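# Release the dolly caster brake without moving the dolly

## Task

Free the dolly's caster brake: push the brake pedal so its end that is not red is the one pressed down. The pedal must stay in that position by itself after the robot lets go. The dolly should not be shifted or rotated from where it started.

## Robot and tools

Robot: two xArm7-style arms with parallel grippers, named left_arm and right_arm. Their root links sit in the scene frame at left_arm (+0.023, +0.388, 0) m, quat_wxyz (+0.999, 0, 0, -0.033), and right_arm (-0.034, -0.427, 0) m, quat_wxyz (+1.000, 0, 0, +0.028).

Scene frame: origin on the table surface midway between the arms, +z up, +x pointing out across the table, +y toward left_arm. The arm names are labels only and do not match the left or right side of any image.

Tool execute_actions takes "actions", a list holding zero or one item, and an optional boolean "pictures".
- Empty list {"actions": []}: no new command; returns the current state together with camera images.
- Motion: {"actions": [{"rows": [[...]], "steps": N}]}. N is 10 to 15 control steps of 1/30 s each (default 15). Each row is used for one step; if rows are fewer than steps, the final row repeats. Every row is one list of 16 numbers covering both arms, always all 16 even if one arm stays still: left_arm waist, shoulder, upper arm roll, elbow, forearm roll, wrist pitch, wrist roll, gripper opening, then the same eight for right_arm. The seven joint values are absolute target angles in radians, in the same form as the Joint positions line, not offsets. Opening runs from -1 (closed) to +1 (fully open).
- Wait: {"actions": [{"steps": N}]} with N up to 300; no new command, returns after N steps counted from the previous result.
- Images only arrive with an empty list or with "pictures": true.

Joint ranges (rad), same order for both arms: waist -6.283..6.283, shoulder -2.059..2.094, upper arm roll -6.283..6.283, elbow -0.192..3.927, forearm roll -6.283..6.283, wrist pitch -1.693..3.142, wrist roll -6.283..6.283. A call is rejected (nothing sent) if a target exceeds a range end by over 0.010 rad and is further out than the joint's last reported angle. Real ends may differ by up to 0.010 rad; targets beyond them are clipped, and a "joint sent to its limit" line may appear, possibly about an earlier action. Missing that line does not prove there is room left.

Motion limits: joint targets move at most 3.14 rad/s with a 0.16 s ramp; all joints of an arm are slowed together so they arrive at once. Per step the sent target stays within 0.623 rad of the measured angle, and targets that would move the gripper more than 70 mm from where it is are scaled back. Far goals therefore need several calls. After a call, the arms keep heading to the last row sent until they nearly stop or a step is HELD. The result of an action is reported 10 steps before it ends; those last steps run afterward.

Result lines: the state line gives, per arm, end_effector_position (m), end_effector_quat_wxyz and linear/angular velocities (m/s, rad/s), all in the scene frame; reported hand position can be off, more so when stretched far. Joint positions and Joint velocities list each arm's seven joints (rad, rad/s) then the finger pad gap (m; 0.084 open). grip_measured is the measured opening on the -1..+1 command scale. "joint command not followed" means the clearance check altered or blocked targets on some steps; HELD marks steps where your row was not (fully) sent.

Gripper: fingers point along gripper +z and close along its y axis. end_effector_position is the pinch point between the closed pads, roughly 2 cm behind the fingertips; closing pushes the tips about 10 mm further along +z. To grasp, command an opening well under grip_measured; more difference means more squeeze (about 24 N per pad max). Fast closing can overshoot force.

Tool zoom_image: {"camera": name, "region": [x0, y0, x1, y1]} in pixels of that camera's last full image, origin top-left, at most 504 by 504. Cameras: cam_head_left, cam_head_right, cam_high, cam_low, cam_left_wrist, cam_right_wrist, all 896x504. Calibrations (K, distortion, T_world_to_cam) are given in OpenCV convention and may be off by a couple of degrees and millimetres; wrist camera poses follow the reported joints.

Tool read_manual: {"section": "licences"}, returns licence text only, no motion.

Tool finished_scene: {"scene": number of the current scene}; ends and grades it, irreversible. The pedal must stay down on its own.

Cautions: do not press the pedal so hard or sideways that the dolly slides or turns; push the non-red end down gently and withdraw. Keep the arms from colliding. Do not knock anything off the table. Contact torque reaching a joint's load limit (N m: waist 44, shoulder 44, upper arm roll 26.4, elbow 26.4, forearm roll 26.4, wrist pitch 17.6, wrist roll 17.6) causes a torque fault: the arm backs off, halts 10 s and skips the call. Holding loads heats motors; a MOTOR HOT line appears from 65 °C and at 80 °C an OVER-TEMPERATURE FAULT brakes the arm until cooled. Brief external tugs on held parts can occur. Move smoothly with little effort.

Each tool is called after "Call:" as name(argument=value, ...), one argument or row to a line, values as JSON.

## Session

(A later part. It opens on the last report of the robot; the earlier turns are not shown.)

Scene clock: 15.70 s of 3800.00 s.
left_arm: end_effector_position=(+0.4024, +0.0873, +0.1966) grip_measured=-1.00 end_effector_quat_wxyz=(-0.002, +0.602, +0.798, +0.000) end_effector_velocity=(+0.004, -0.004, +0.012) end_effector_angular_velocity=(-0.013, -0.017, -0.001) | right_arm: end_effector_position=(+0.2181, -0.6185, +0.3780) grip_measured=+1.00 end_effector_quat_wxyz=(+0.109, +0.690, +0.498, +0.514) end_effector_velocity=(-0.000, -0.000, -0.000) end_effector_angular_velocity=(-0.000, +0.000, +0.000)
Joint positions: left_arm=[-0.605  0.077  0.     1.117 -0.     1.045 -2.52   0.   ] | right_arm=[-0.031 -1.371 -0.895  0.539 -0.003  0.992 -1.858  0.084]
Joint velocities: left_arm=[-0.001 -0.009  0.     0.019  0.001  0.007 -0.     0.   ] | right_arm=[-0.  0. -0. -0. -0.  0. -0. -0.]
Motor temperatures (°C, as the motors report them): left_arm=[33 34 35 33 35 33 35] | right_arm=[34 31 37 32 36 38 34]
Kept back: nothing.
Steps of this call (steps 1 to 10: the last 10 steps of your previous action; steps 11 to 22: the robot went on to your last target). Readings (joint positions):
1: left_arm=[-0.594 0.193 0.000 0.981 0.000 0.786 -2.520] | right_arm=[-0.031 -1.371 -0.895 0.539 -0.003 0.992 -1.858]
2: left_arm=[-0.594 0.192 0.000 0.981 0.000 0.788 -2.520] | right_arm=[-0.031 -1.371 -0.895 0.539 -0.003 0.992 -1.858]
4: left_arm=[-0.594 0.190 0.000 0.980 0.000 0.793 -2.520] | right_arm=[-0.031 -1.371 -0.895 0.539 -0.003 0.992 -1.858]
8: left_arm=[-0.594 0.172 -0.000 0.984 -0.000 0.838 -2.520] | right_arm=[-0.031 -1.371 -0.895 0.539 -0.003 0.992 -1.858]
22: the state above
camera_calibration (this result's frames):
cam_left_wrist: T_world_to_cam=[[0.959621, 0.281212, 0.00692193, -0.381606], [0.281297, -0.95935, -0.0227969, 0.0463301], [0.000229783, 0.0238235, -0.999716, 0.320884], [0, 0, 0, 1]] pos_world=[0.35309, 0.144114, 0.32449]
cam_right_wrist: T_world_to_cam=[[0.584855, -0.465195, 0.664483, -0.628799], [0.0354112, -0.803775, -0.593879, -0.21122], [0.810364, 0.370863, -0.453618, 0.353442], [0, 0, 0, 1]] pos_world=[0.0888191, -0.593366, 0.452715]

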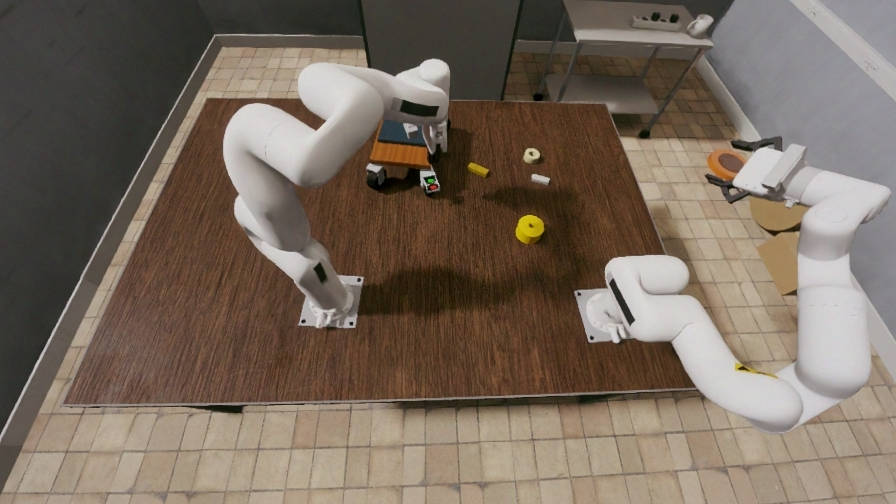

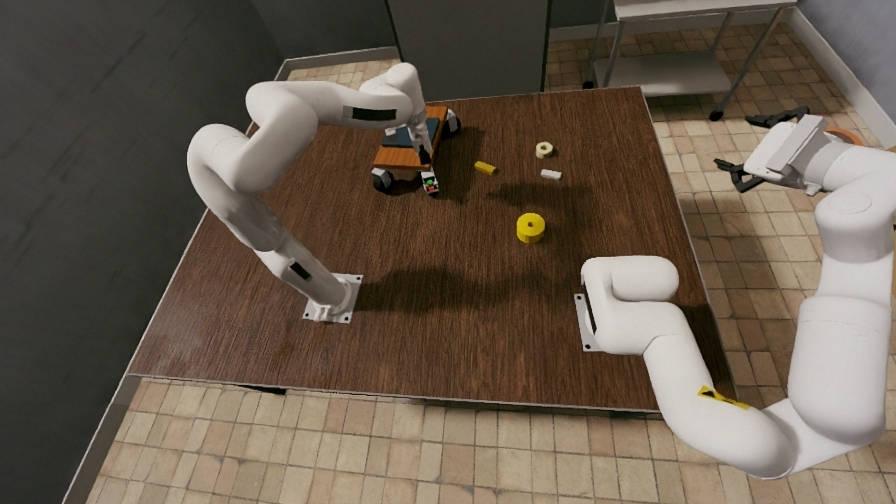

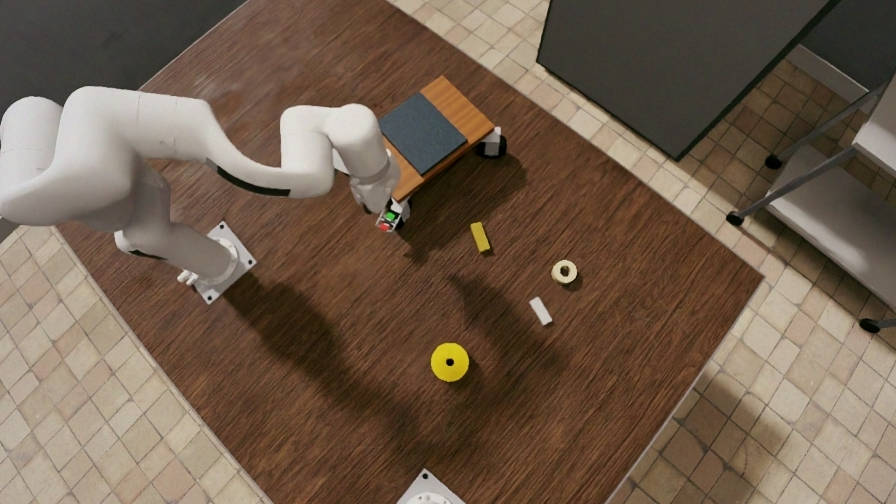

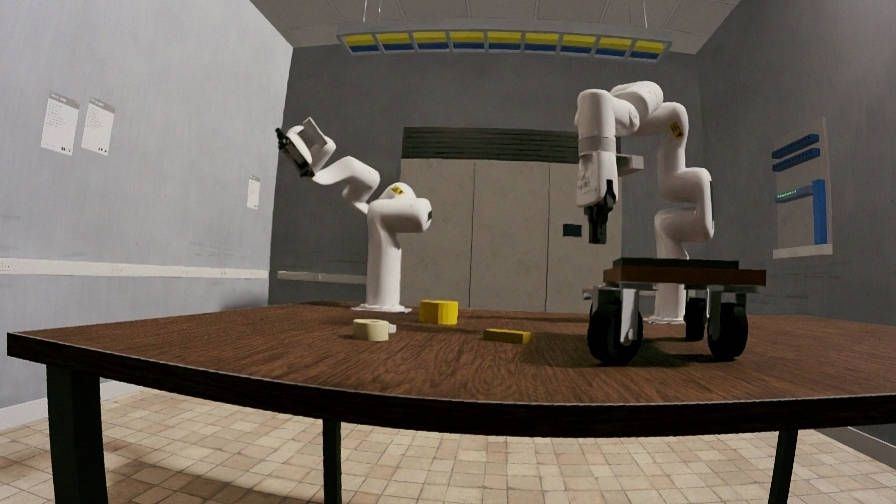

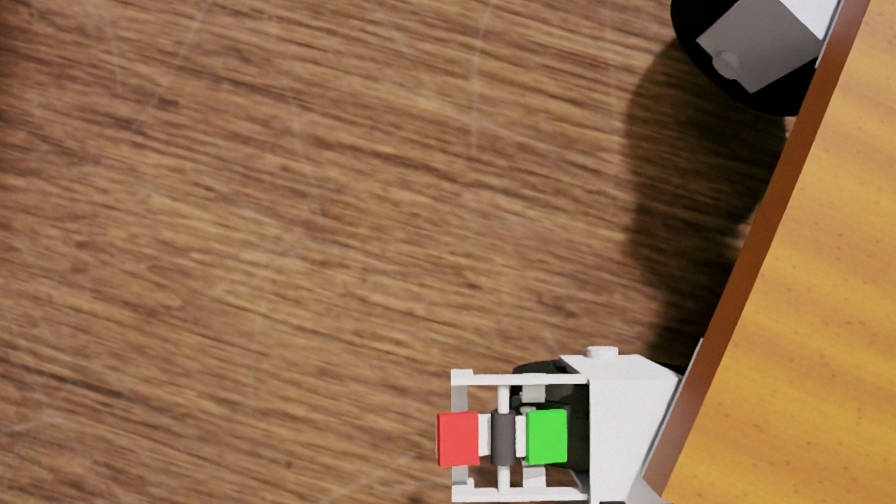

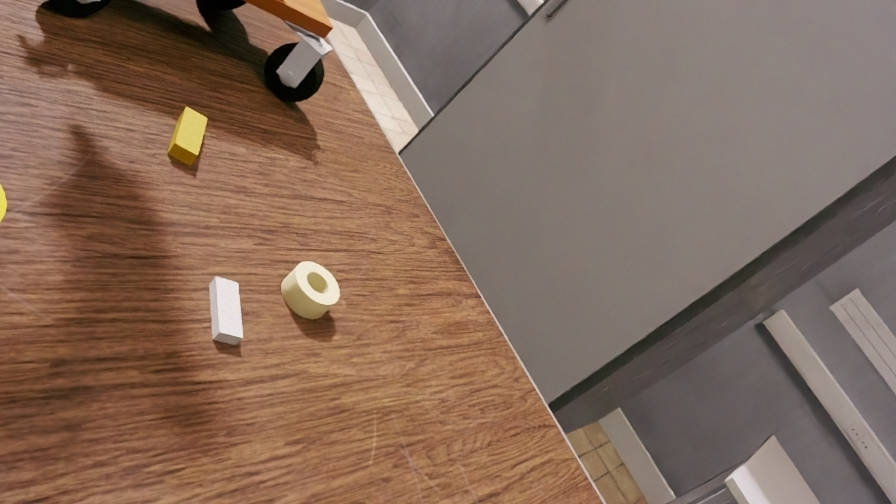

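Call:
zoom_image(
  camera="cam_head_right",
  region=[415, 165, 445, 200],
)

Call:
zoom_image(
  camera="cam_left_wrist",
  region=[430, 360, 600, 504],
)

Region (415, 165, 445, 200) of cam_head_right's 896x504 image, scaled by 14.400, with more detail than that image has; it fills the left 432 columns of this view, and the rest is white.

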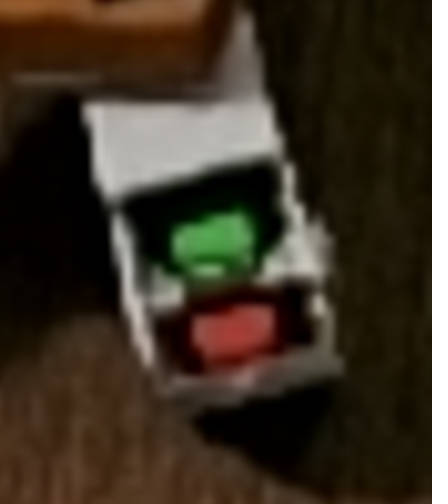

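Region (430, 360, 600, 504) of cam_left_wrist's 896x504 image, scaled by 2.965, with more detail than that image has; it fills the top 427 rows of this view, and the rest is white.

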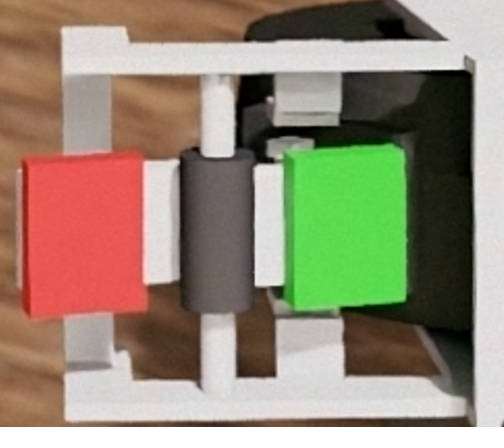

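Call:
finished_scene(
  scene=1,
)

The scene is finished: the task was done.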